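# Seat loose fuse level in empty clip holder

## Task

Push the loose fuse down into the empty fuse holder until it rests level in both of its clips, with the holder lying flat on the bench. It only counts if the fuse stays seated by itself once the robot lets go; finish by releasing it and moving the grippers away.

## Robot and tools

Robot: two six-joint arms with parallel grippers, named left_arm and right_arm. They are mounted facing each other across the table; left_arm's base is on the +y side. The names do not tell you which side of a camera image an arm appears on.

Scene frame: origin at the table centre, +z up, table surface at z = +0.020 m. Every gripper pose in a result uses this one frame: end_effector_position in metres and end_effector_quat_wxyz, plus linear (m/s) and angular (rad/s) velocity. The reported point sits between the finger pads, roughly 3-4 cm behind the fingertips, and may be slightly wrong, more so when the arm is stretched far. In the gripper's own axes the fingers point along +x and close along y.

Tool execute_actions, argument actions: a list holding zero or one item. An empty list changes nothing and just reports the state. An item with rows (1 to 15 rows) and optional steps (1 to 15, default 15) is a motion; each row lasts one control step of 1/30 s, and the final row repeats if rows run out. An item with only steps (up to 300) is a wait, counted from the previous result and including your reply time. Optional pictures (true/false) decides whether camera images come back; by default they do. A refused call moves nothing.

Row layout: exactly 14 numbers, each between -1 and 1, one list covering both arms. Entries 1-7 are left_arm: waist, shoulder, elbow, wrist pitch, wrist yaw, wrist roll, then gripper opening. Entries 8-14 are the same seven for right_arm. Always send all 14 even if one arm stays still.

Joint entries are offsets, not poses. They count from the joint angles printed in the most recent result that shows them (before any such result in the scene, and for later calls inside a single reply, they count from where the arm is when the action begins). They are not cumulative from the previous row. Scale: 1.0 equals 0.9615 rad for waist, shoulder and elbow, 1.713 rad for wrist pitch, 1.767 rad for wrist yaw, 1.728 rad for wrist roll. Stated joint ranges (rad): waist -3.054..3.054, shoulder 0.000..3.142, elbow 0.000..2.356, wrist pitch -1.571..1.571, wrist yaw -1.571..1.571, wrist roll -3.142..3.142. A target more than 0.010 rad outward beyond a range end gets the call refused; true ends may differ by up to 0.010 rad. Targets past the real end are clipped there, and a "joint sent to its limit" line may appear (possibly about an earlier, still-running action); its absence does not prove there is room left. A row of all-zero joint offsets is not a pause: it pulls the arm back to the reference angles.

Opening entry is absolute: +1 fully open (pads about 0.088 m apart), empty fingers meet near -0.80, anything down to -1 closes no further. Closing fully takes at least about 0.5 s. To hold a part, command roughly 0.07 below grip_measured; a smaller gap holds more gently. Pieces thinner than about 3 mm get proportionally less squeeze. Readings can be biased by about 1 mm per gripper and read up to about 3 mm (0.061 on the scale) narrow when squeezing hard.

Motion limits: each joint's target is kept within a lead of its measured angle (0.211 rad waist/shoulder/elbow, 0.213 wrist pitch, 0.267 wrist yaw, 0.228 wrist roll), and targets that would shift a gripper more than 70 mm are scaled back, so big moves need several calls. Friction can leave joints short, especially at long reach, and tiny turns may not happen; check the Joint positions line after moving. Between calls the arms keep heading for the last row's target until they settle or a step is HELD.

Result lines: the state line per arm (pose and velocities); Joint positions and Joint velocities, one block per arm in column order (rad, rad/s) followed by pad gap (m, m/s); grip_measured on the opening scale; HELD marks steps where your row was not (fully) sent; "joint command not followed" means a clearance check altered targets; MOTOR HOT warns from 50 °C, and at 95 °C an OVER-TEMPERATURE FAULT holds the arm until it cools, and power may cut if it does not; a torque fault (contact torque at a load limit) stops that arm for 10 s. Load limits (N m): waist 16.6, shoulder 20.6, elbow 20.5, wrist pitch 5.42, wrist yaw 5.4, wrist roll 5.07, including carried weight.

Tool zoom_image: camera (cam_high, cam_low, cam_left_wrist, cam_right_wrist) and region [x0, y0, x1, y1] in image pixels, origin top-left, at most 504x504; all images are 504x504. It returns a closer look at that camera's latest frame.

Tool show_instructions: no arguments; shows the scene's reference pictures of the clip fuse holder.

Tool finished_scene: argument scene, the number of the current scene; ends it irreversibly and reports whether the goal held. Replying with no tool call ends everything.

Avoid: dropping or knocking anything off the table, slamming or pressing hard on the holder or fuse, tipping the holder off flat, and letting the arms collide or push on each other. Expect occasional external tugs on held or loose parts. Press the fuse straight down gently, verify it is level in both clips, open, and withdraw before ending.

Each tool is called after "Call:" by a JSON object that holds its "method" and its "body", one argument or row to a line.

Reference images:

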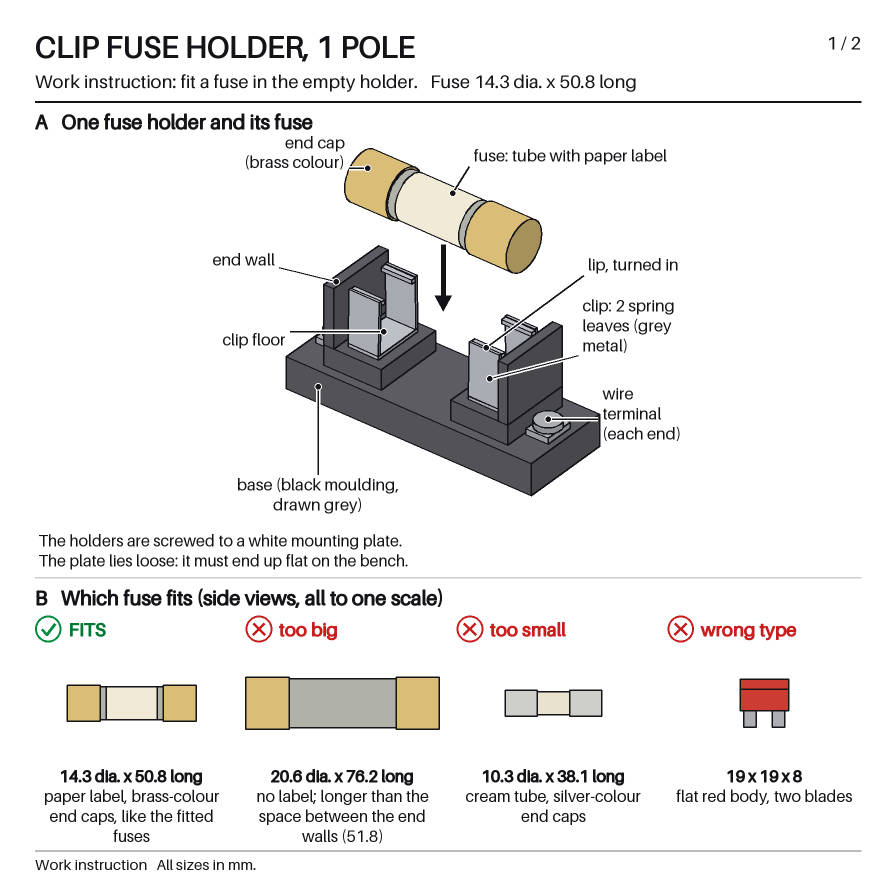

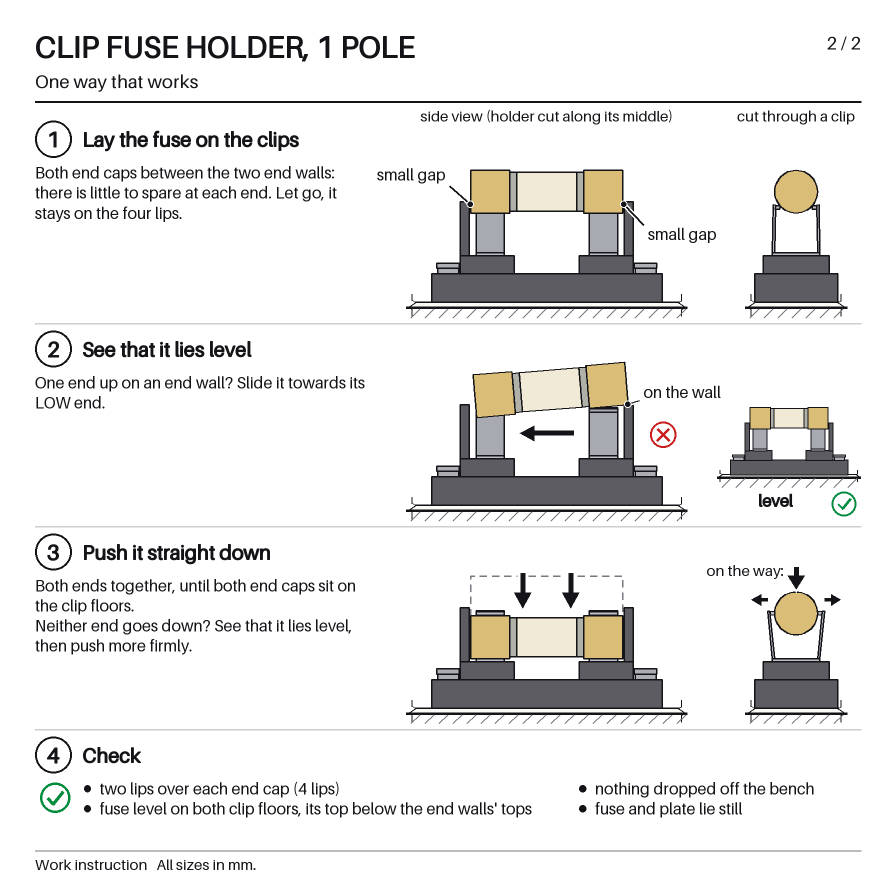

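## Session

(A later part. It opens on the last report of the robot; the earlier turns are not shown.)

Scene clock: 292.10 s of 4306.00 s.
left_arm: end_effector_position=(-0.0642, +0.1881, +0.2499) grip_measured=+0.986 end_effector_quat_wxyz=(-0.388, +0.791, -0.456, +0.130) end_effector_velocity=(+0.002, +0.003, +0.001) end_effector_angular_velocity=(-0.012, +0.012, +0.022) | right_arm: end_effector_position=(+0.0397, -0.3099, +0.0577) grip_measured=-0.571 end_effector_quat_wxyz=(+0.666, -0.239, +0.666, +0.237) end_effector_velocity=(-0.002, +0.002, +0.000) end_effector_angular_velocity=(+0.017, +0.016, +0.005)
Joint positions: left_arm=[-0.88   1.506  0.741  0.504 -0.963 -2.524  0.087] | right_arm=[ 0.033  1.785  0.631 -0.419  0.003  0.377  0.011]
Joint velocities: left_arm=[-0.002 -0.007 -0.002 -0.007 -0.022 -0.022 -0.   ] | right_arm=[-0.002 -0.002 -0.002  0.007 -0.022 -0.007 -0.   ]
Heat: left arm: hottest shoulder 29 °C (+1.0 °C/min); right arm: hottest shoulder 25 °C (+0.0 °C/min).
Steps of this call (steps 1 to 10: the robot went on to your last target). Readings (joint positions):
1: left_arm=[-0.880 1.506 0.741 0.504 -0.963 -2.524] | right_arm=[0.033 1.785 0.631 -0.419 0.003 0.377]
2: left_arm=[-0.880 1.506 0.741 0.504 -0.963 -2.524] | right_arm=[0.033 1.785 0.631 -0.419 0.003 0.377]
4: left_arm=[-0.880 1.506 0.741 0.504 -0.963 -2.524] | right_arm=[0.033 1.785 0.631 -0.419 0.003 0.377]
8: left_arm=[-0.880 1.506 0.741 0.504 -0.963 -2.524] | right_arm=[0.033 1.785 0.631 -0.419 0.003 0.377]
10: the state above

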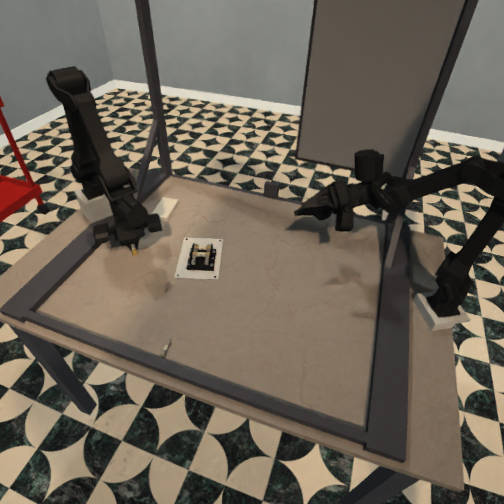

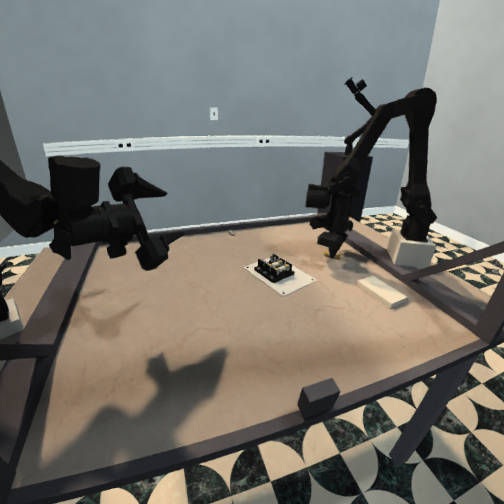

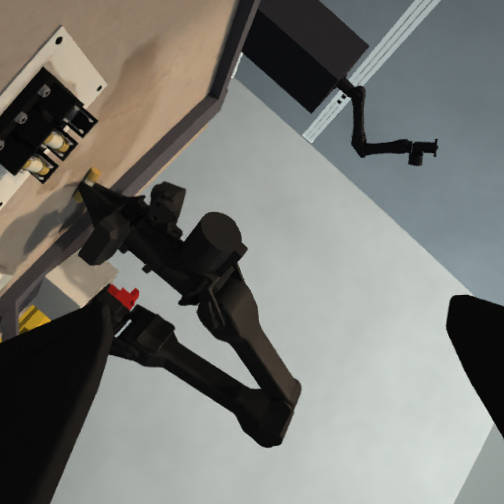

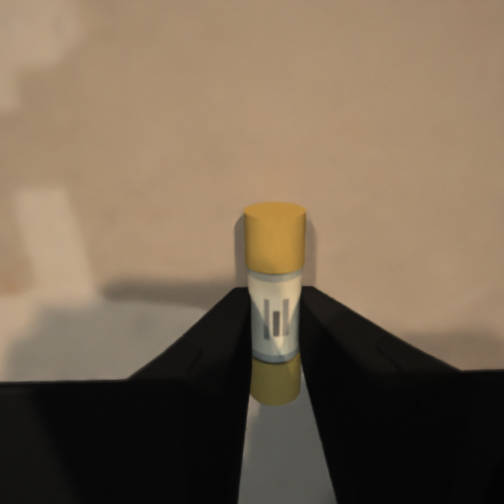

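Call:
{"method": "execute_actions", "body": {
  "actions": [
    {"rows": [[0,0,0,0,0,0,1, 0,0,0,0,0,0,-0.64],[0,0,0,0,0,0,1, 0,0,0,0,0,0,-0.655],[0,0,0,0,0,0,1, 0,-0.01,0.02,-0.017,0,0,-0.655],[0,0,0,0,0,0,1, 0,-0.01,0.05,-0.034,0,0,-0.655],[0,0,0,0,0,0,1, 0,-0.01,0.09,-0.056,0,0,-0.655],[0,0,0,0,0,0,1, 0,-0.01,0.15,-0.09,0,0,-0.655],[0,0,0,0,0,0,1, 0.02,0,0.22,-0.123,0,-0.04,-0.655],[0,0,0,0,0,0,1, 0.05,0.02,0.3,-0.157,0,-0.1,-0.655],[0,0,0,0,0,0,1, 0.085,0.05,0.38,-0.185,0,-0.17,-0.655],[0,0,0,0,0,0,1, 0.12,0.085,0.46,-0.21,0,-0.24,-0.655],[0,0,0,0,0,0,1, 0.155,0.12,0.54,-0.236,0,-0.31,-0.655],[0,0,0,0,0,0,1, 0.19,0.16,0.62,-0.258,0,-0.38,-0.655],[0,0,0,0,0,0,1, 0.225,0.2,0.7,-0.281,0,-0.45,-0.655],[0,0,0,0,0,0,1, 0.26,0.235,0.78,-0.306,0,-0.51,-0.655],[0,0,0,0,0,0,1, 0.289,0.27,0.866,-0.333,0,-0.567,-0.655]], "steps": 15}
  ],
  "pictures": false
}}

Call:
{"method": "execute_actions", "body": {
  "actions": [
    {"steps": 25}
  ]
}}

Scene clock: 345.33 s of 4306.00 s.
left_arm: end_effector_position=(-0.0642, +0.1881, +0.2499) grip_measured=+0.986 end_effector_quat_wxyz=(-0.388, +0.791, -0.456, +0.130) end_effector_velocity=(+0.002, +0.001, +0.003) end_effector_angular_velocity=(-0.016, +0.009, +0.011) | right_arm: end_effector_position=(+0.0271, -0.2076, +0.1176) grip_measured=-0.571 end_effector_quat_wxyz=(+0.525, -0.464, +0.568, +0.432) end_effector_velocity=(-0.225, +0.314, +0.064) end_effector_angular_velocity=(-0.498, +0.307, +2.872)
Joint positions: left_arm=[-0.88   1.506  0.741  0.504 -0.963 -2.524  0.087] | right_arm=[ 0.225  1.951  1.18  -0.877  0.005 -0.117  0.011]
Joint velocities: left_arm=[ 0.002 -0.007 -0.002  0.007 -0.007 -0.007 -0.   ] | right_arm=[ 0.979  1.053  1.775 -1.282  0.007 -1.897 -0.   ]
Heat: left arm: hottest shoulder 29 °C (+0.0 °C/min); right arm: hottest shoulder 26 °C (+1.0 °C/min).
Steps of this call (steps 1 to 15: the robot went on to your last target; steps 16 to 90: nothing new was sent; then 49.73 s passed at rest; steps 91 to 105: all 15 steps of this action). Readings (joint positions):
91: left_arm=[-0.880 1.506 0.741 0.504 -0.963 -2.524] | right_arm=[0.033 1.785 0.631 -0.419 0.003 0.377]
92: left_arm=[-0.880 1.506 0.741 0.504 -0.963 -2.524] | right_arm=[0.033 1.785 0.631 -0.419 0.003 0.377]
94: left_arm=[-0.880 1.506 0.741 0.504 -0.963 -2.524] | right_arm=[0.033 1.784 0.639 -0.438 0.003 0.377]
98: left_arm=[-0.880 1.506 0.741 0.504 -0.963 -2.524] | right_arm=[0.040 1.788 0.756 -0.582 0.004 0.327]
105: the state above

Scene clock: 346.17 s of 4306.00 s.
left_arm: end_effector_position=(-0.0642, +0.1881, +0.2499) grip_measured=+0.986 end_effector_quat_wxyz=(-0.388, +0.791, -0.456, +0.130) end_effector_velocity=(+0.001, +0.002, -0.003) end_effector_angular_velocity=(+0.008, +0.008, +0.008) | right_arm: end_effector_position=(+0.0129, -0.1440, +0.1475) grip_measured=-0.571 end_effector_quat_wxyz=(+0.397, -0.585, +0.402, +0.582) end_effector_velocity=(-0.003, -0.003, -0.001) end_effector_angular_velocity=(-0.010, +0.010, -0.005)
Joint positions: left_arm=[-0.88   1.506  0.741  0.504 -0.963 -2.524  0.087] | right_arm=[ 0.312  2.048  1.458 -0.989  0.001 -0.597  0.011]
Joint velocities: left_arm=[-0.002 -0.002 -0.002 -0.022 -0.007 -0.022 -0.   ] | right_arm=[ 0.002 -0.002 -0.007 -0.007 -0.007  0.007  0.   ]
Heat: left arm: hottest shoulder 29 °C (+0.0 °C/min); right arm: hottest shoulder 27 °C (+2.0 °C/min).
Steps of this call (steps 1 to 25: the robot went on to your last target). Readings (joint positions):
1: left_arm=[-0.880 1.506 0.741 0.504 -0.963 -2.524] | right_arm=[0.256 1.981 1.237 -0.914 0.004 -0.182]
2: left_arm=[-0.880 1.506 0.741 0.504 -0.963 -2.524] | right_arm=[0.280 2.006 1.290 -0.939 0.003 -0.246]
4: left_arm=[-0.880 1.506 0.741 0.504 -0.963 -2.524] | right_arm=[0.307 2.032 1.376 -0.956 0.002 -0.373]
8: left_arm=[-0.880 1.506 0.741 0.504 -0.963 -2.524] | right_arm=[0.312 2.033 1.449 -0.977 0.002 -0.545]
25: the state above

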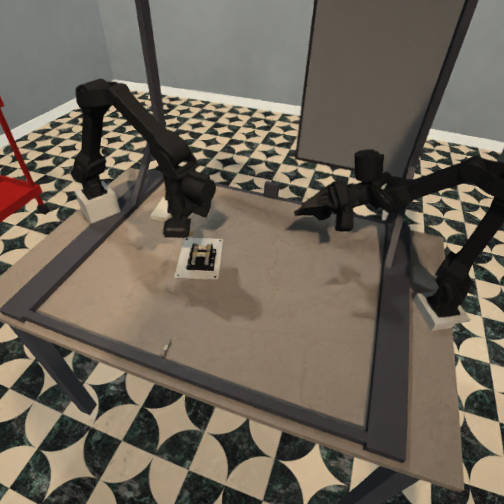

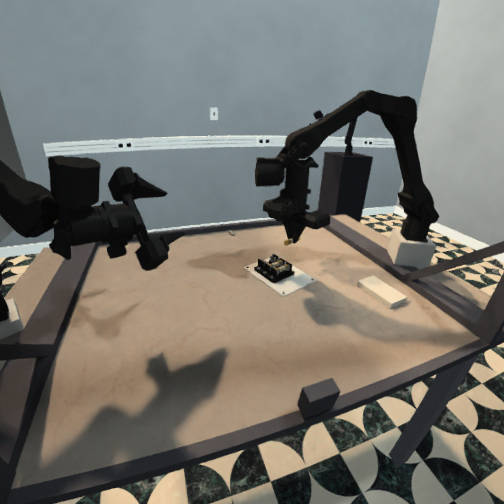

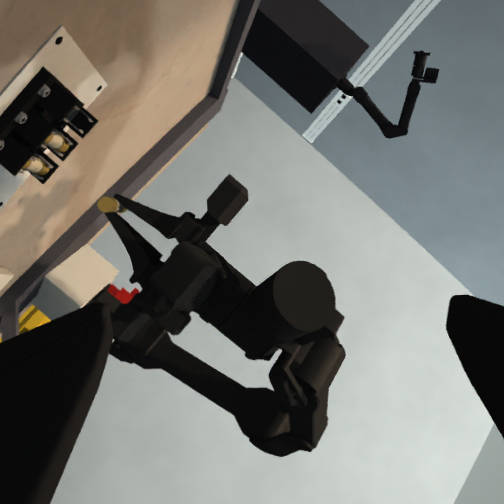

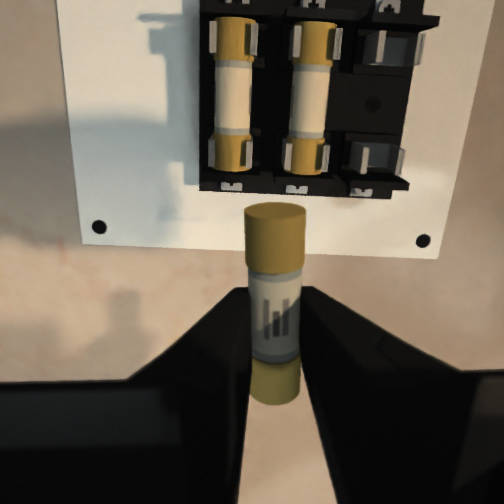

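Call:
{"method": "zoom_image", "body": {
  "camera": "cam_right_wrist",
  "region": [190, 0, 450, 260]
}}

Region (190, 0, 450, 260) of cam_right_wrist's 504x504 image, scaled by 1.938, with more detail than that image has.

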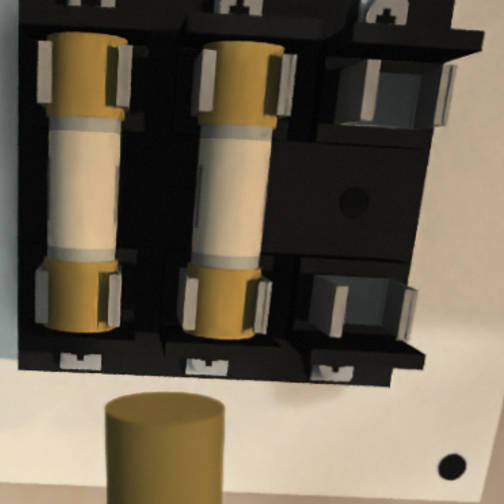

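Call:
{"method": "execute_actions", "body": {
  "actions": [
    {"rows": [[0,0,0,0,0,0,1, -0.002,0.01,0.016,0,0,0.002,-0.655],[0,0,0,0,0,0,1, -0.004,0.03,0.036,0.001,0,0.004,-0.655],[0,0,0,0,0,0,1, -0.007,0.055,0.061,0.001,0,0.006,-0.655],[0,0,0,0,0,0,1, -0.01,0.085,0.091,0.002,0,0.009,-0.655],[0,0,0,0,0,0,1, -0.013,0.115,0.121,0.003,0,0.012,-0.655],[0,0,0,0,0,0,1, -0.016,0.145,0.151,0.003,0,0.014,-0.655],[0,0,0,0,0,0,1, -0.019,0.175,0.181,0.004,0,0.017,-0.655],[0,0,0,0,0,0,1, -0.022,0.205,0.211,0.005,0,0.02,-0.655],[0,0,0,0,0,0,1, -0.025,0.232,0.238,0.005,0,0.022,-0.655],[0,0,0,0,0,0,1, -0.028,0.255,0.261,0.006,0,0.024,-0.655],[0,0,0,0,0,0,1, -0.03,0.272,0.278,0.006,0,0.026,-0.655],[0,0,0,0,0,0,1, -0.031,0.283,0.289,0.0065,0,0.0269,-0.655],[0,0,0,0,0,0,1, -0.0318,0.2889,0.2942,0.0065,0,0.0269,-0.655]], "steps": 15}
  ],
  "pictures": false
}}

Call:
{"method": "execute_actions", "body": {
  "actions": [
    {"steps": 15}
  ]
}}

Call:
{"method": "zoom_image", "body": {
  "camera": "cam_right_wrist",
  "region": [130, 100, 400, 370]
}}

Scene clock: 452.63 s of 4306.00 s.
left_arm: end_effector_position=(-0.0642, +0.1881, +0.2499) grip_measured=+0.986 end_effector_quat_wxyz=(-0.388, +0.791, -0.456, +0.130) end_effector_velocity=(+0.002, +0.001, -0.003) end_effector_angular_velocity=(+0.007, -0.000, +0.011) | right_arm: end_effector_position=(+0.0375, -0.0915, +0.1073) grip_measured=-0.571 end_effector_quat_wxyz=(+0.418, -0.570, +0.420, +0.569) end_effector_velocity=(+0.016, +0.020, -0.052) end_effector_angular_velocity=(-0.062, +0.024, -0.049)
Joint positions: left_arm=[-0.88   1.506  0.741  0.504 -0.963 -2.524  0.087] | right_arm=[ 0.284  2.307  1.712 -0.978  0.001 -0.558  0.011]
Joint velocities: left_arm=[ 0.002  0.002 -0.002 -0.007 -0.007 -0.007 -0.   ] | right_arm=[-0.027  0.217  0.159 -0.007 -0.007  0.022 -0.   ]
Heat: left arm: hottest shoulder 30 °C (+1.0 °C/min); right arm: hottest shoulder 38 °C (+4.0 °C/min).
Steps of this call (steps 1 to 30: the robot went on to your last target; steps 31 to 90: nothing new was sent; then 102.97 s passed at rest; steps 91 to 105: all 15 steps of this action). Readings (joint positions):
91: left_arm=[-0.880 1.506 0.741 0.504 -0.963 -2.524] | right_arm=[0.312 2.048 1.458 -0.989 0.001 -0.597]
92: left_arm=[-0.880 1.506 0.741 0.504 -0.963 -2.524] | right_arm=[0.312 2.051 1.461 -0.990 0.001 -0.597]
94: left_arm=[-0.880 1.506 0.741 0.504 -0.963 -2.524] | right_arm=[0.311 2.072 1.487 -0.991 0.001 -0.596]
98: left_arm=[-0.880 1.506 0.741 0.504 -0.963 -2.524] | right_arm=[0.302 2.165 1.585 -0.985 0.001 -0.579]
105: the state above

Scene clock: 453.13 s of 4306.00 s.
left_arm: end_effector_position=(-0.0642, +0.1881, +0.2499) grip_measured=+0.986 end_effector_quat_wxyz=(-0.388, +0.791, -0.456, +0.130) end_effector_velocity=(-0.002, -0.001, -0.001) end_effector_angular_velocity=(-0.006, +0.009, -0.008) | right_arm: end_effector_position=(+0.0391, -0.0874, +0.1074) grip_measured=-0.571 end_effector_quat_wxyz=(+0.422, -0.569, +0.418, +0.569) end_effector_velocity=(-0.001, -0.002, -0.002) end_effector_angular_velocity=(-0.006, +0.024, -0.015)
Joint positions: left_arm=[-0.88   1.506  0.741  0.504 -0.963 -2.524  0.087] | right_arm=[ 0.283  2.317  1.73  -0.978  0.001 -0.556  0.011]
Joint velocities: left_arm=[-0.002  0.002 -0.002  0.007  0.007 -0.007 -0.   ] | right_arm=[-0.007  0.002 -0.002 -0.007 -0.022  0.007 -0.   ]
Heat: left arm: hottest shoulder 30 °C (+1.0 °C/min); right arm: hottest shoulder 38 °C (+4.0 °C/min).
Steps of this call (steps 1 to 15: the robot went on to your last target). Readings (joint positions):
1: left_arm=[-0.880 1.506 0.741 0.504 -0.963 -2.524] | right_arm=[0.283 2.312 1.716 -0.978 0.001 -0.558]
2: left_arm=[-0.880 1.506 0.741 0.504 -0.963 -2.524] | right_arm=[0.283 2.315 1.719 -0.978 0.001 -0.557]
4: left_arm=[-0.880 1.506 0.741 0.504 -0.963 -2.524] | right_arm=[0.283 2.317 1.723 -0.978 0.001 -0.557]
8: left_arm=[-0.880 1.506 0.741 0.504 -0.963 -2.524] | right_arm=[0.283 2.317 1.730 -0.978 0.001 -0.556]
15: the state above

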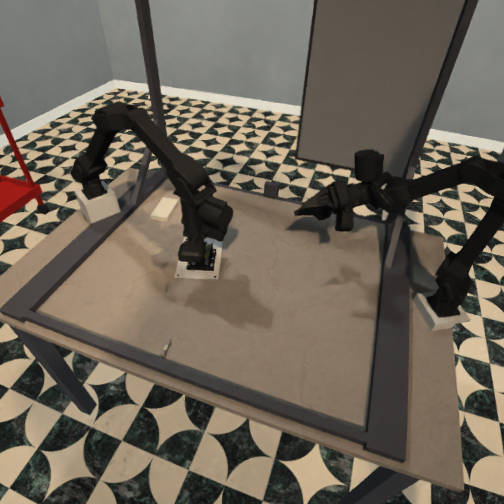

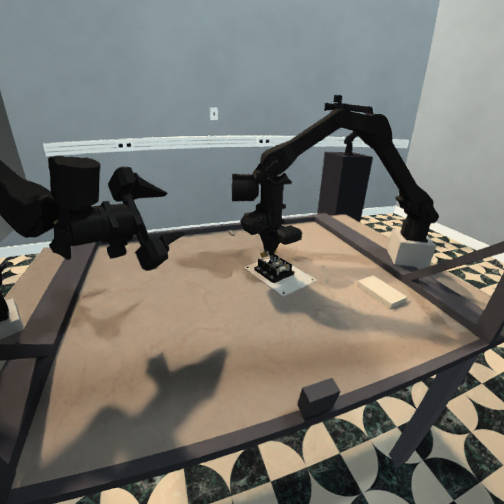

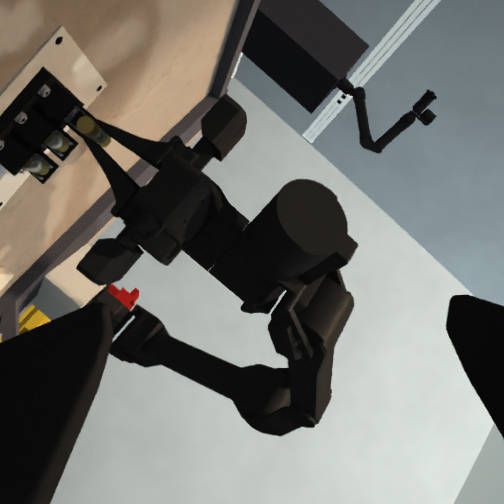

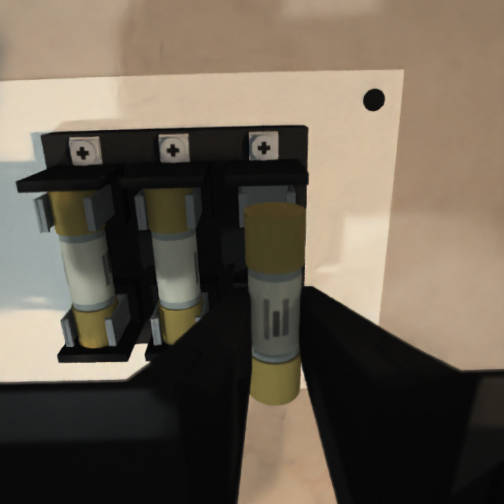

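Region (130, 100, 400, 370) of cam_right_wrist's 504x504 image, scaled by 1.867, with more detail than that image has.

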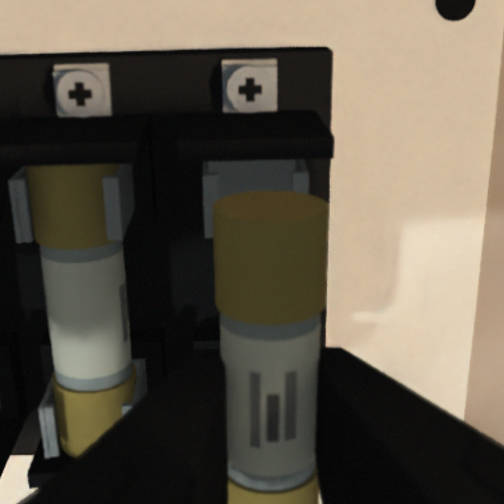

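Call:
{"method": "execute_actions", "body": {
  "actions": [
    {"rows": [[0,0,0,0,0,0,1, 0.002,0.008,-0.005,0.003,0,0,-0.655],[0,0,0,0,0,0,1, 0.003,0.012,-0.008,0.006,0,0,-0.655],[0,0,0,0,0,0,1, 0.004,0.016,-0.01,0.009,0,0,-0.655],[0,0,0,0,0,0,1, 0.005,0.02,-0.013,0.011,0,0,-0.655],[0,0,0,0,0,0,1, 0.0058,0.024,-0.015,0.014,0,0,-0.655],[0,0,0,0,0,0,1, 0.0058,0.028,-0.017,0.016,0,0,-0.655],[0,0,0,0,0,0,1, 0.0058,0.0313,-0.0194,0.0181,0,0,-0.655]], "steps": 15}
  ],
  "pictures": false
}}

Call:
{"method": "execute_actions", "body": {
  "actions": [
    {"steps": 10}
  ]
}}

Call:
{"method": "zoom_image", "body": {
  "camera": "cam_right_wrist",
  "region": [100, 130, 400, 430]
}}

Call:
{"method": "zoom_image", "body": {
  "camera": "cam_left_wrist",
  "region": [20, 70, 140, 190]
}}

Scene clock: 489.53 s of 4306.00 s.
left_arm: end_effector_position=(-0.0642, +0.1881, +0.2499) grip_measured=+0.986 end_effector_quat_wxyz=(-0.388, +0.791, -0.456, +0.130) end_effector_velocity=(+0.000, +0.001, -0.001) end_effector_angular_velocity=(+0.002, +0.001, +0.006) | right_arm: end_effector_position=(+0.0376, -0.0863, +0.0957) grip_measured=-0.571 end_effector_quat_wxyz=(+0.420, -0.570, +0.418, +0.570) end_effector_velocity=(-0.003, -0.003, -0.003) end_effector_angular_velocity=(-0.011, +0.026, +0.005)
Joint positions: left_arm=[-0.88   1.506  0.741  0.504 -0.963 -2.524  0.087] | right_arm=[ 0.287  2.34   1.72  -0.949  0.001 -0.556  0.011]
Joint velocities: left_arm=[-0.002 -0.002 -0.002 -0.007 -0.007 -0.007  0.   ] | right_arm=[-0.002  0.002 -0.007 -0.007 -0.022 -0.007 -0.   ]
Heat: left arm: hottest shoulder 30 °C (+0.0 °C/min); right arm: hottest shoulder 39 °C (+3.0 °C/min).
Steps of this call (steps 1 to 15: the robot went on to your last target; steps 16 to 90: nothing new was sent; then 32.90 s passed at rest; steps 91 to 105: all 15 steps of this action). Readings (joint positions):
91: left_arm=[-0.880 1.506 0.741 0.504 -0.963 -2.524] | right_arm=[0.283 2.317 1.730 -0.978 0.001 -0.556]
92: left_arm=[-0.880 1.506 0.741 0.504 -0.963 -2.524] | right_arm=[0.283 2.317 1.730 -0.977 0.001 -0.556]
94: left_arm=[-0.880 1.506 0.741 0.504 -0.963 -2.524] | right_arm=[0.283 2.320 1.730 -0.969 0.001 -0.556]
98: left_arm=[-0.880 1.506 0.741 0.504 -0.963 -2.524] | right_arm=[0.285 2.331 1.724 -0.955 0.001 -0.556]
105: the state above

Scene clock: 489.87 s of 4306.00 s.
left_arm: end_effector_position=(-0.0642, +0.1881, +0.2499) grip_measured=+0.986 end_effector_quat_wxyz=(-0.388, +0.791, -0.456, +0.130) end_effector_velocity=(+0.002, +0.002, -0.003) end_effector_angular_velocity=(+0.016, -0.004, +0.011) | right_arm: end_effector_position=(+0.0376, -0.0863, +0.0956) grip_measured=-0.571 end_effector_quat_wxyz=(+0.420, -0.570, +0.418, +0.570) end_effector_velocity=(+0.002, -0.003, +0.000) end_effector_angular_velocity=(-0.009, -0.005, +0.005)
Joint positions: left_arm=[-0.88   1.506  0.741  0.504 -0.963 -2.524  0.087] | right_arm=[ 0.287  2.34   1.719 -0.948  0.001 -0.556  0.011]
Joint velocities: left_arm=[ 0.002 -0.002 -0.002 -0.022 -0.007 -0.007 -0.   ] | right_arm=[-0.002 -0.002 -0.002 -0.007  0.007 -0.007 -0.   ]
Heat: left arm: hottest shoulder 30 °C (+0.0 °C/min); right arm: hottest shoulder 39 °C (+3.0 °C/min).
Steps of this call (steps 1 to 10: the robot went on to your last target). Readings (joint positions):
1: left_arm=[-0.880 1.506 0.741 0.504 -0.963 -2.524] | right_arm=[0.287 2.340 1.720 -0.948 0.001 -0.556]
2: left_arm=[-0.880 1.506 0.741 0.504 -0.963 -2.524] | right_arm=[0.287 2.340 1.719 -0.948 0.001 -0.556]
4: left_arm=[-0.880 1.506 0.741 0.504 -0.963 -2.524] | right_arm=[0.287 2.340 1.719 -0.948 0.001 -0.556]
8: left_arm=[-0.880 1.506 0.741 0.504 -0.963 -2.524] | right_arm=[0.287 2.340 1.719 -0.948 0.001 -0.556]
10: the state above

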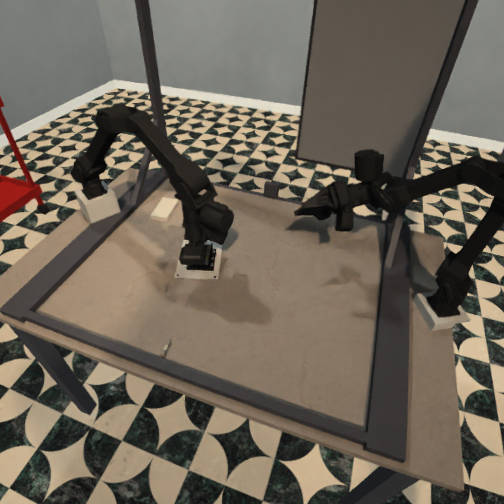

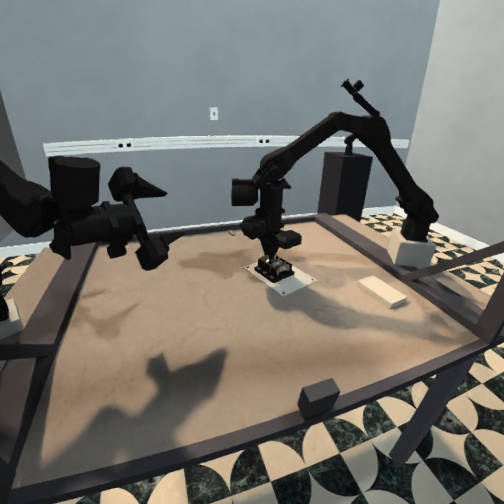

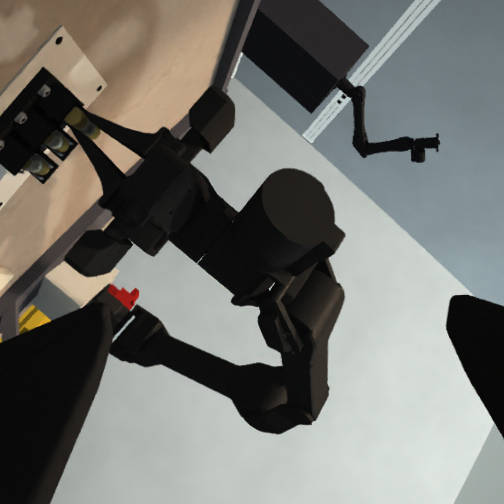

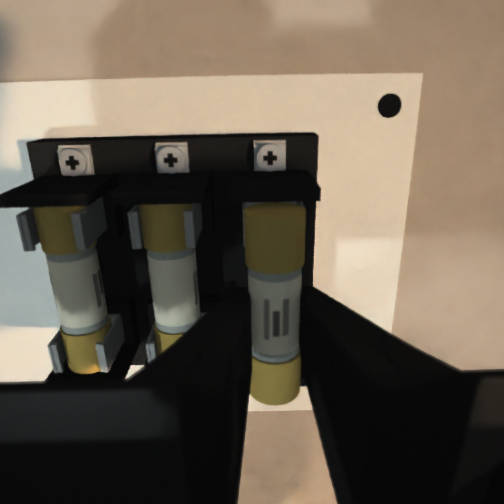

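Region (100, 130, 400, 430) of cam_right_wrist's 504x504 image, scaled by 1.680, with more detail than that image has.

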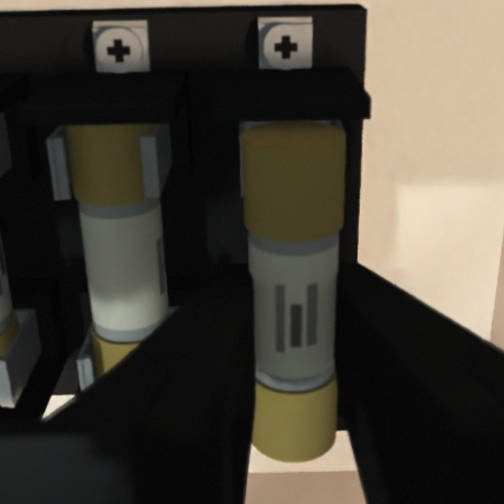

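Region (20, 70, 140, 190) of cam_left_wrist's 504x504 image, scaled by 4.200, with more detail than that image has.

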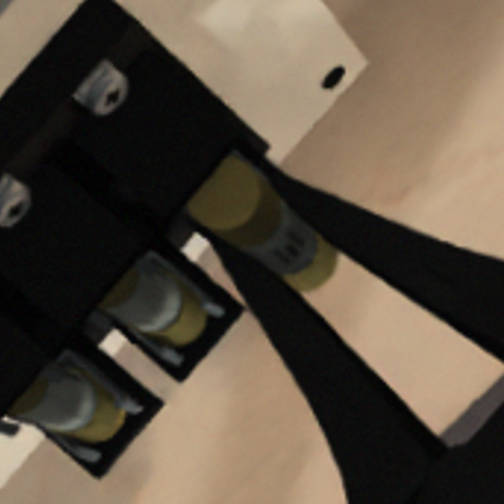

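Call:
{"method": "zoom_image", "body": {
  "camera": "cam_right_wrist",
  "region": [215, 165, 335, 255]
}}

Call:
{"method": "zoom_image", "body": {
  "camera": "cam_left_wrist",
  "region": [50, 90, 110, 150]
}}

Call:
{"method": "zoom_image", "body": {
  "camera": "cam_high",
  "region": [165, 230, 235, 290]
}}

Call:
{"method": "zoom_image", "body": {
  "camera": "cam_low",
  "region": [240, 235, 310, 295]
}}

Region (215, 165, 335, 255) of cam_right_wrist's 504x504 image, scaled by 4.200, with more detail than that image has; it fills the top 378 rows of this view, and the rest is white.

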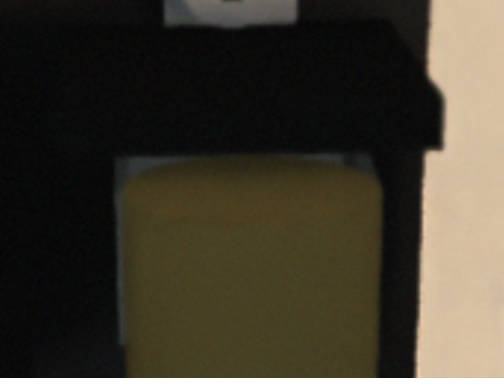

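Region (50, 90, 110, 150) of cam_left_wrist's 504x504 image, scaled by 8.400, with more detail than that image has.

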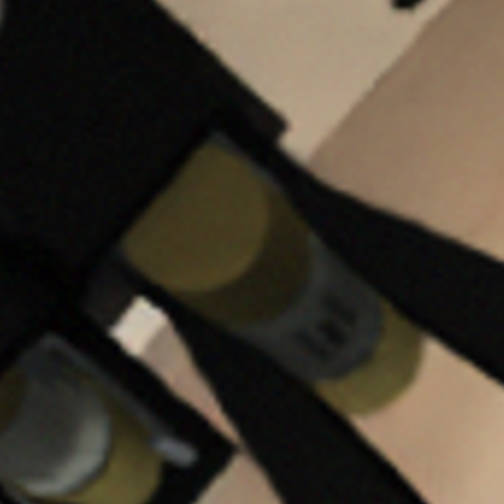

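Region (165, 230, 235, 290) of cam_high's 504x504 image, scaled by 7.200, with more detail than that image has; it fills the top 432 rows of this view, and the rest is white.

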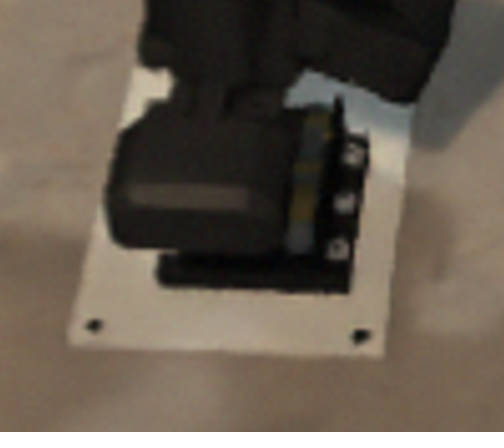

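Region (240, 235, 310, 295) of cam_low's 504x504 image, scaled by 7.200, with more detail than that image has; it fills the top 432 rows of this view, and the rest is white.

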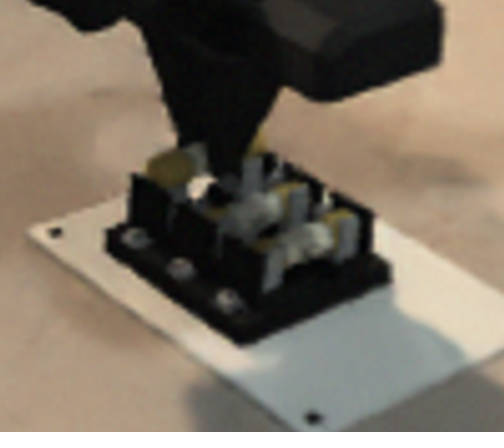

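Call:
{"method": "zoom_image", "body": {
  "camera": "cam_right_wrist",
  "region": [225, 340, 325, 420]
}}

Call:
{"method": "zoom_image", "body": {
  "camera": "cam_low",
  "region": [252, 245, 292, 275]
}}

Region (225, 340, 325, 420) of cam_right_wrist's 504x504 image, scaled by 5.040, with more detail than that image has; it fills the top 403 rows of this view, and the rest is white.

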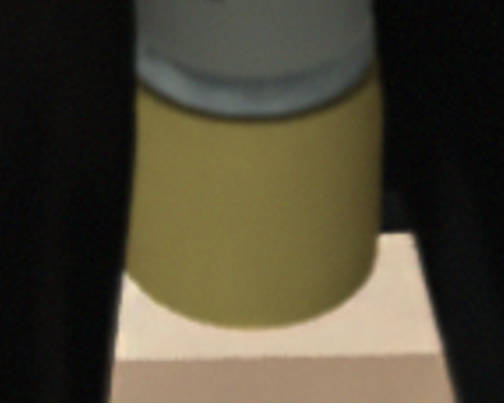

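Region (252, 245, 292, 275) of cam_low's 504x504 image, scaled by 12.600, with more detail than that image has; it fills the top 378 rows of this view, and the rest is white.

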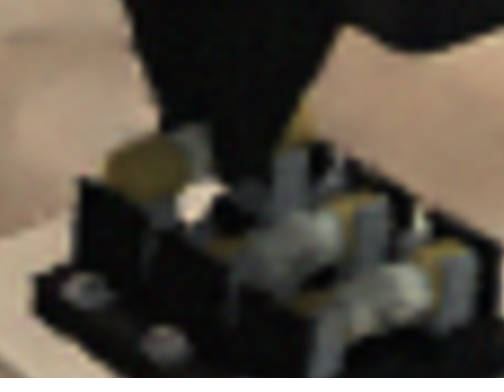

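Call:
{"method": "execute_actions", "body": {
  "actions": [
    {"rows": [[0,0,0,0,0,0,1, 0,0.006,-0.005,0.001,0,0,-0.655],[0,0,0,0,0,0,1, 0,0.008,-0.007,0.002,0,0,-0.655],[0,0,0,0,0,0,1, 0,0.009,-0.008,0.003,0,0,-0.655],[0,0,0,0,0,0,1, 0,0.01,-0.009,0.0035,0,0,-0.655],[0,0,0,0,0,0,1, 0,0.011,-0.010,0.004,0,0,-0.655],[0,0,0,0,0,0,1, 0,0.012,-0.011,0.0046,0,0,-0.655]], "steps": 15}
  ]
}}

Call:
{"method": "zoom_image", "body": {
  "camera": "cam_left_wrist",
  "region": [50, 90, 110, 150]
}}

Call:
{"method": "zoom_image", "body": {
  "camera": "cam_right_wrist",
  "region": [160, 170, 400, 420]
}}

Scene clock: 558.00 s of 4306.00 s.
left_arm: end_effector_position=(-0.0642, +0.1881, +0.2499) grip_measured=+0.986 end_effector_quat_wxyz=(-0.388, +0.791, -0.456, +0.130) end_effector_velocity=(+0.000, +0.001, -0.003) end_effector_angular_velocity=(-0.002, +0.012, +0.008) | right_arm: end_effector_position=(+0.0377, -0.0861, +0.0951) grip_measured=-0.571 end_effector_quat_wxyz=(+0.420, -0.570, +0.417, +0.570) end_effector_velocity=(-0.001, -0.002, +0.000) end_effector_angular_velocity=(-0.005, +0.009, +0.005)
Joint positions: left_arm=[-0.88   1.506  0.741  0.504 -0.963 -2.524  0.087] | right_arm=[ 0.287  2.34   1.718 -0.945  0.001 -0.556  0.011]
Joint velocities: left_arm=[-0.002  0.002 -0.002 -0.007 -0.007 -0.022 -0.   ] | right_arm=[-0.002 -0.002 -0.002 -0.007 -0.007 -0.007 -0.   ]
Heat: left arm: hottest shoulder 30 °C (+0.0 °C/min); right arm: hottest shoulder 42 °C (+2.0 °C/min).
Steps of this call (steps 1 to 15: the robot went on to your last target; steps 16 to 90: nothing new was sent; then 64.63 s passed at rest; steps 91 to 105: all 15 steps of this action). Readings (joint positions):
91: left_arm=[-0.880 1.506 0.741 0.504 -0.963 -2.524] | right_arm=[0.287 2.340 1.719 -0.948 0.001 -0.556]
92: left_arm=[-0.880 1.506 0.741 0.504 -0.963 -2.524] | right_arm=[0.287 2.340 1.719 -0.948 0.001 -0.556]
94: left_arm=[-0.880 1.506 0.741 0.504 -0.963 -2.524] | right_arm=[0.287 2.340 1.719 -0.947 0.001 -0.556]
98: left_arm=[-0.880 1.506 0.741 0.504 -0.963 -2.524] | right_arm=[0.287 2.340 1.718 -0.945 0.001 -0.556]
105: the state above

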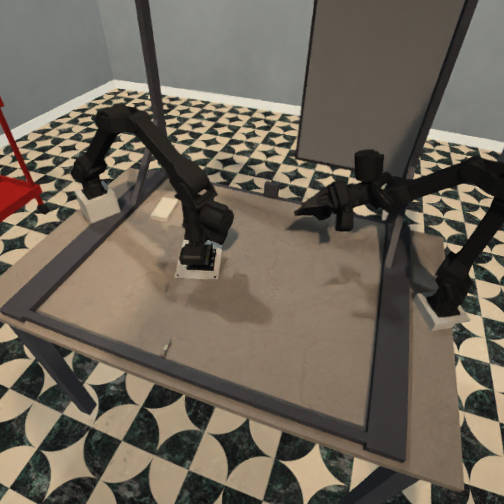

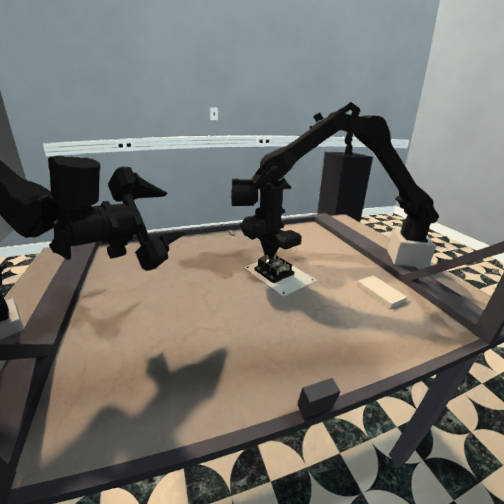

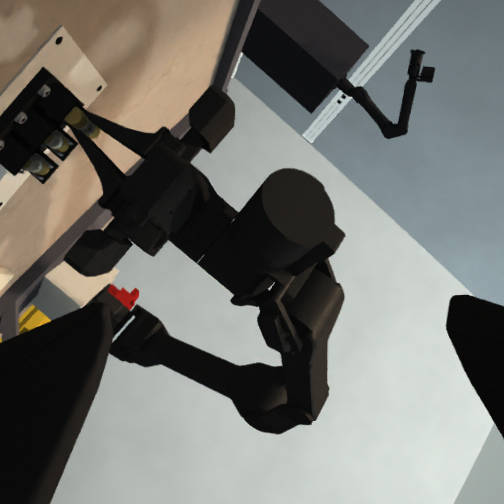

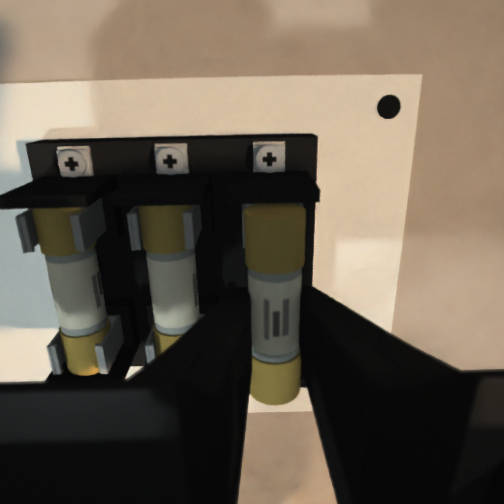

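Region (50, 90, 110, 150) of cam_left_wrist's 504x504 image, scaled by 8.400, with more detail than that image has.

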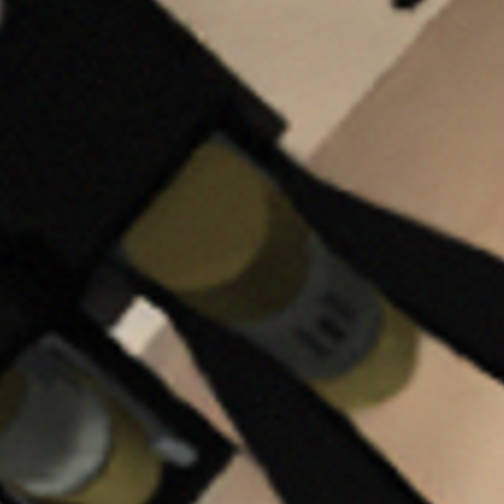

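Region (160, 170, 400, 420) of cam_right_wrist's 504x504 image, scaled by 2.016, with more detail than that image has; it fills the left 484 columns of this view, and the rest is white.

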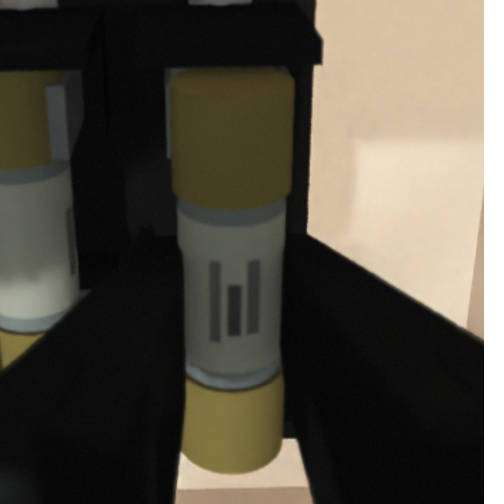

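Call:
{"method": "execute_actions", "body": {
  "actions": [
    {"rows": [[0,0,0,0,0,0,1, 0,0,0,0,0,0,-0.62],[0,0,0,0,0,0,1, 0,0,0,0,0,0,-0.59],[0,0,0,0,0,0,1, 0,0,0,0,0,0,-0.57],[0,0,0,0,0,0,1, 0,0,0,0,0,0,-0.55],[0,0,0,0,0,0,1, 0,0,0,0,0,0,-0.53],[0,0,0,0,0,0,1, 0,0,0,0,0,0,-0.51],[0,0,0,0,0,0,1, 0,0,0,0,0,0,-0.48],[0,0,0,0,0,0,1, 0,0,0,0,0,0,-0.44],[0,0,0,0,0,0,1, 0,0,0,0,0,0,-0.39]], "steps": 15}
  ]
}}

Call:
{"method": "zoom_image", "body": {
  "camera": "cam_left_wrist",
  "region": [50, 90, 110, 150]
}}

Call:
{"method": "zoom_image", "body": {
  "camera": "cam_right_wrist",
  "region": [160, 170, 400, 420]
}}

Scene clock: 601.47 s of 4306.00 s.
left_arm: end_effector_position=(-0.0642, +0.1881, +0.2499) grip_measured=+0.986 end_effector_quat_wxyz=(-0.388, +0.791, -0.456, +0.130) end_effector_velocity=(+0.000, +0.001, -0.001) end_effector_angular_velocity=(-0.006, +0.014, +0.008) | right_arm: end_effector_position=(+0.0377, -0.0861, +0.0951) grip_measured=-0.402 end_effector_quat_wxyz=(+0.420, -0.570, +0.417, +0.570) end_effector_velocity=(+0.000, -0.008, +0.002) end_effector_angular_velocity=(-0.033, +0.001, +0.005)
Joint positions: left_arm=[-0.88   1.506  0.741  0.504 -0.963 -2.524  0.087] | right_arm=[ 0.287  2.34   1.718 -0.945  0.001 -0.556  0.019]
Joint velocities: left_arm=[-0.002 -0.002 -0.002 -0.007 -0.007 -0.022 -0.   ] | right_arm=[-0.002 -0.007 -0.002 -0.037  0.007 -0.007  0.005]
Heat: left arm: hottest shoulder 31 °C (+1.0 °C/min); right arm: hottest shoulder 42 °C (+1.0 °C/min).
Steps of this call (steps 1 to 15: the robot went on to your last target; steps 16 to 90: nothing new was sent; then 39.97 s passed at rest; steps 91 to 105: all 15 steps of this action). Readings (joint positions):
91: left_arm=[-0.880 1.506 0.741 0.504 -0.963 -2.524] | right_arm=[0.287 2.340 1.718 -0.945 0.001 -0.556]
92: left_arm=[-0.880 1.506 0.741 0.504 -0.963 -2.524] | right_arm=[0.287 2.340 1.718 -0.945 0.001 -0.556]
94: left_arm=[-0.880 1.506 0.741 0.504 -0.963 -2.524] | right_arm=[0.287 2.340 1.718 -0.945 0.001 -0.556]
98: left_arm=[-0.880 1.506 0.741 0.504 -0.963 -2.524] | right_arm=[0.287 2.340 1.718 -0.945 0.001 -0.556]
105: the state above

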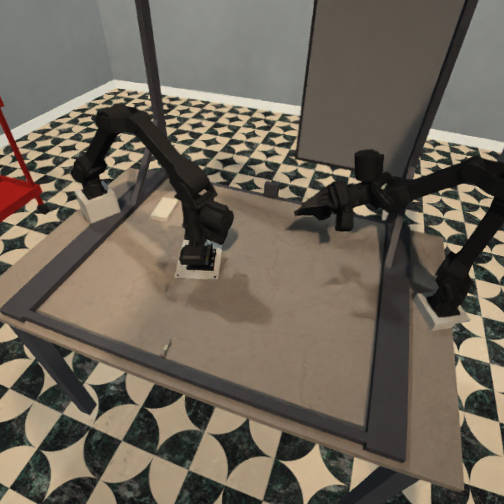

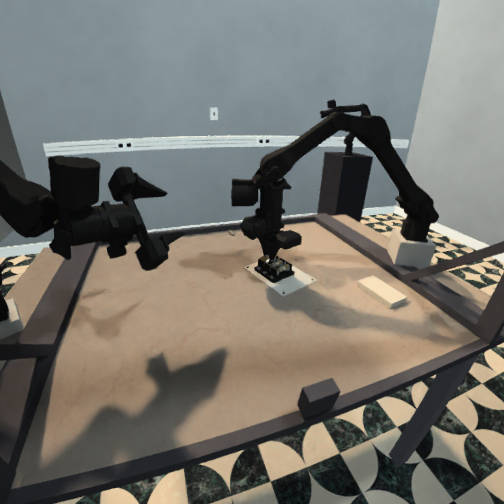

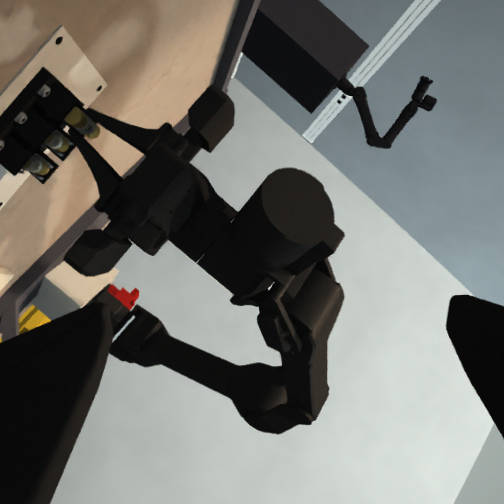

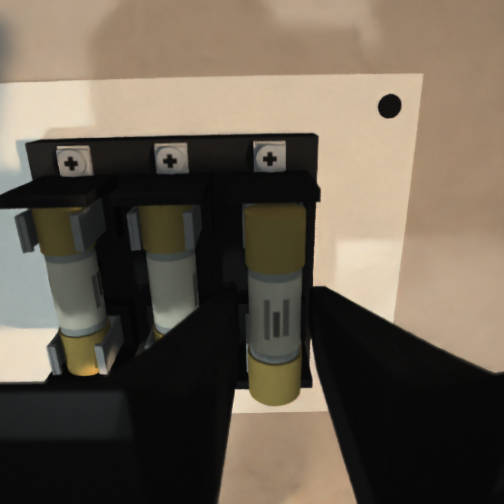

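Region (50, 90, 110, 150) of cam_left_wrist's 504x504 image, scaled by 8.400, with more detail than that image has.

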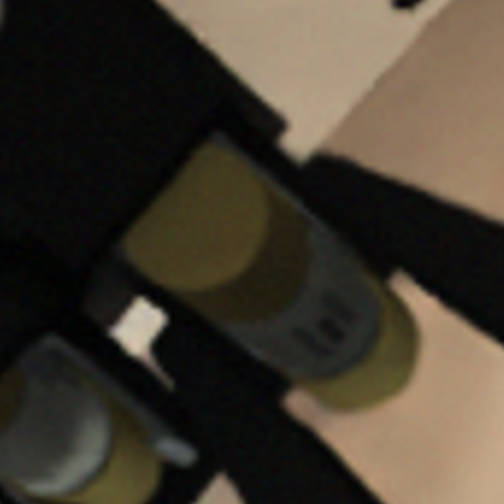

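Region (160, 170, 400, 420) of cam_right_wrist's 504x504 image, scaled by 2.016, with more detail than that image has; it fills the left 484 columns of this view, and the rest is white.

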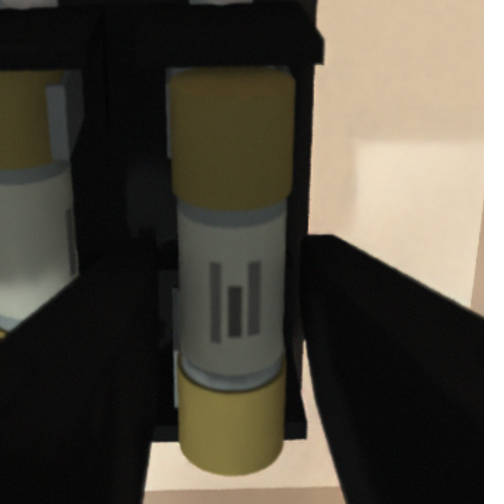

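Call:
{"method": "execute_actions", "body": {
  "actions": [
    {"rows": [[0,0,0,0,0,0,1, 0,-0.01,0.011,-0.003,0,0,-0.39],[0,0,0,0,0,0,1, 0,-0.014,0.015,-0.007,0,0,-0.39],[0,0,0,0,0,0,1, 0,-0.018,0.019,-0.011,0,0,-0.39],[0,0,0,0,0,0,1, 0,-0.022,0.023,-0.015,0,0,-0.39],[0,0,0,0,0,0,1, 0,-0.026,0.027,-0.019,0,0,-0.39],[0,0,0,0,0,0,1, 0,-0.03,0.031,-0.024,0,0,-0.39],[0,0,0,0,0,0,1, 0,-0.033,0.035,-0.028,0,0,-0.39],[0,0,0,0,0,0,1, 0,-0.0362,0.038,-0.0318,0,0,-0.39]], "steps": 15}
  ],
  "pictures": false
}}

Scene clock: 621.83 s of 4306.00 s.
left_arm: end_effector_position=(-0.0642, +0.1881, +0.2499) grip_measured=+0.986 end_effector_quat_wxyz=(-0.388, +0.791, -0.456, +0.130) end_effector_velocity=(+0.000, +0.001, -0.001) end_effector_angular_velocity=(+0.002, +0.001, +0.006) | right_arm: end_effector_position=(+0.0377, -0.0862, +0.1117) grip_measured=-0.393 end_effector_quat_wxyz=(+0.420, -0.570, +0.417, +0.570) end_effector_velocity=(+0.001, -0.005, +0.002) end_effector_angular_velocity=(-0.018, -0.003, +0.005)
Joint positions: left_arm=[-0.88   1.506  0.741  0.504 -0.963 -2.524  0.087] | right_arm=[ 0.287  2.315  1.745 -0.996  0.001 -0.556  0.02 ]
Joint velocities: left_arm=[-0.002 -0.002 -0.002 -0.007 -0.007 -0.007  0.   ] | right_arm=[-0.002 -0.007 -0.002 -0.022  0.007 -0.007 -0.   ]
Heat: left arm: hottest shoulder 31 °C (+1.0 °C/min); right arm: hottest shoulder 44 °C (+2.0 °C/min).
Steps of this call (steps 1 to 15: the robot went on to your last target; steps 16 to 90: nothing new was sent; then 16.87 s passed at rest; steps 91 to 105: all 15 steps of this action). Readings (joint positions):
91: left_arm=[-0.880 1.506 0.741 0.504 -0.963 -2.524] | right_arm=[0.287 2.340 1.718 -0.945 0.001 -0.556]
92: left_arm=[-0.880 1.506 0.741 0.504 -0.963 -2.524] | right_arm=[0.287 2.340 1.718 -0.947 0.001 -0.556]
94: left_arm=[-0.880 1.506 0.741 0.504 -0.963 -2.524] | right_arm=[0.287 2.340 1.721 -0.957 0.001 -0.556]
98: left_arm=[-0.880 1.506 0.741 0.504 -0.963 -2.524] | right_arm=[0.287 2.332 1.732 -0.982 0.001 -0.556]
105: the state above


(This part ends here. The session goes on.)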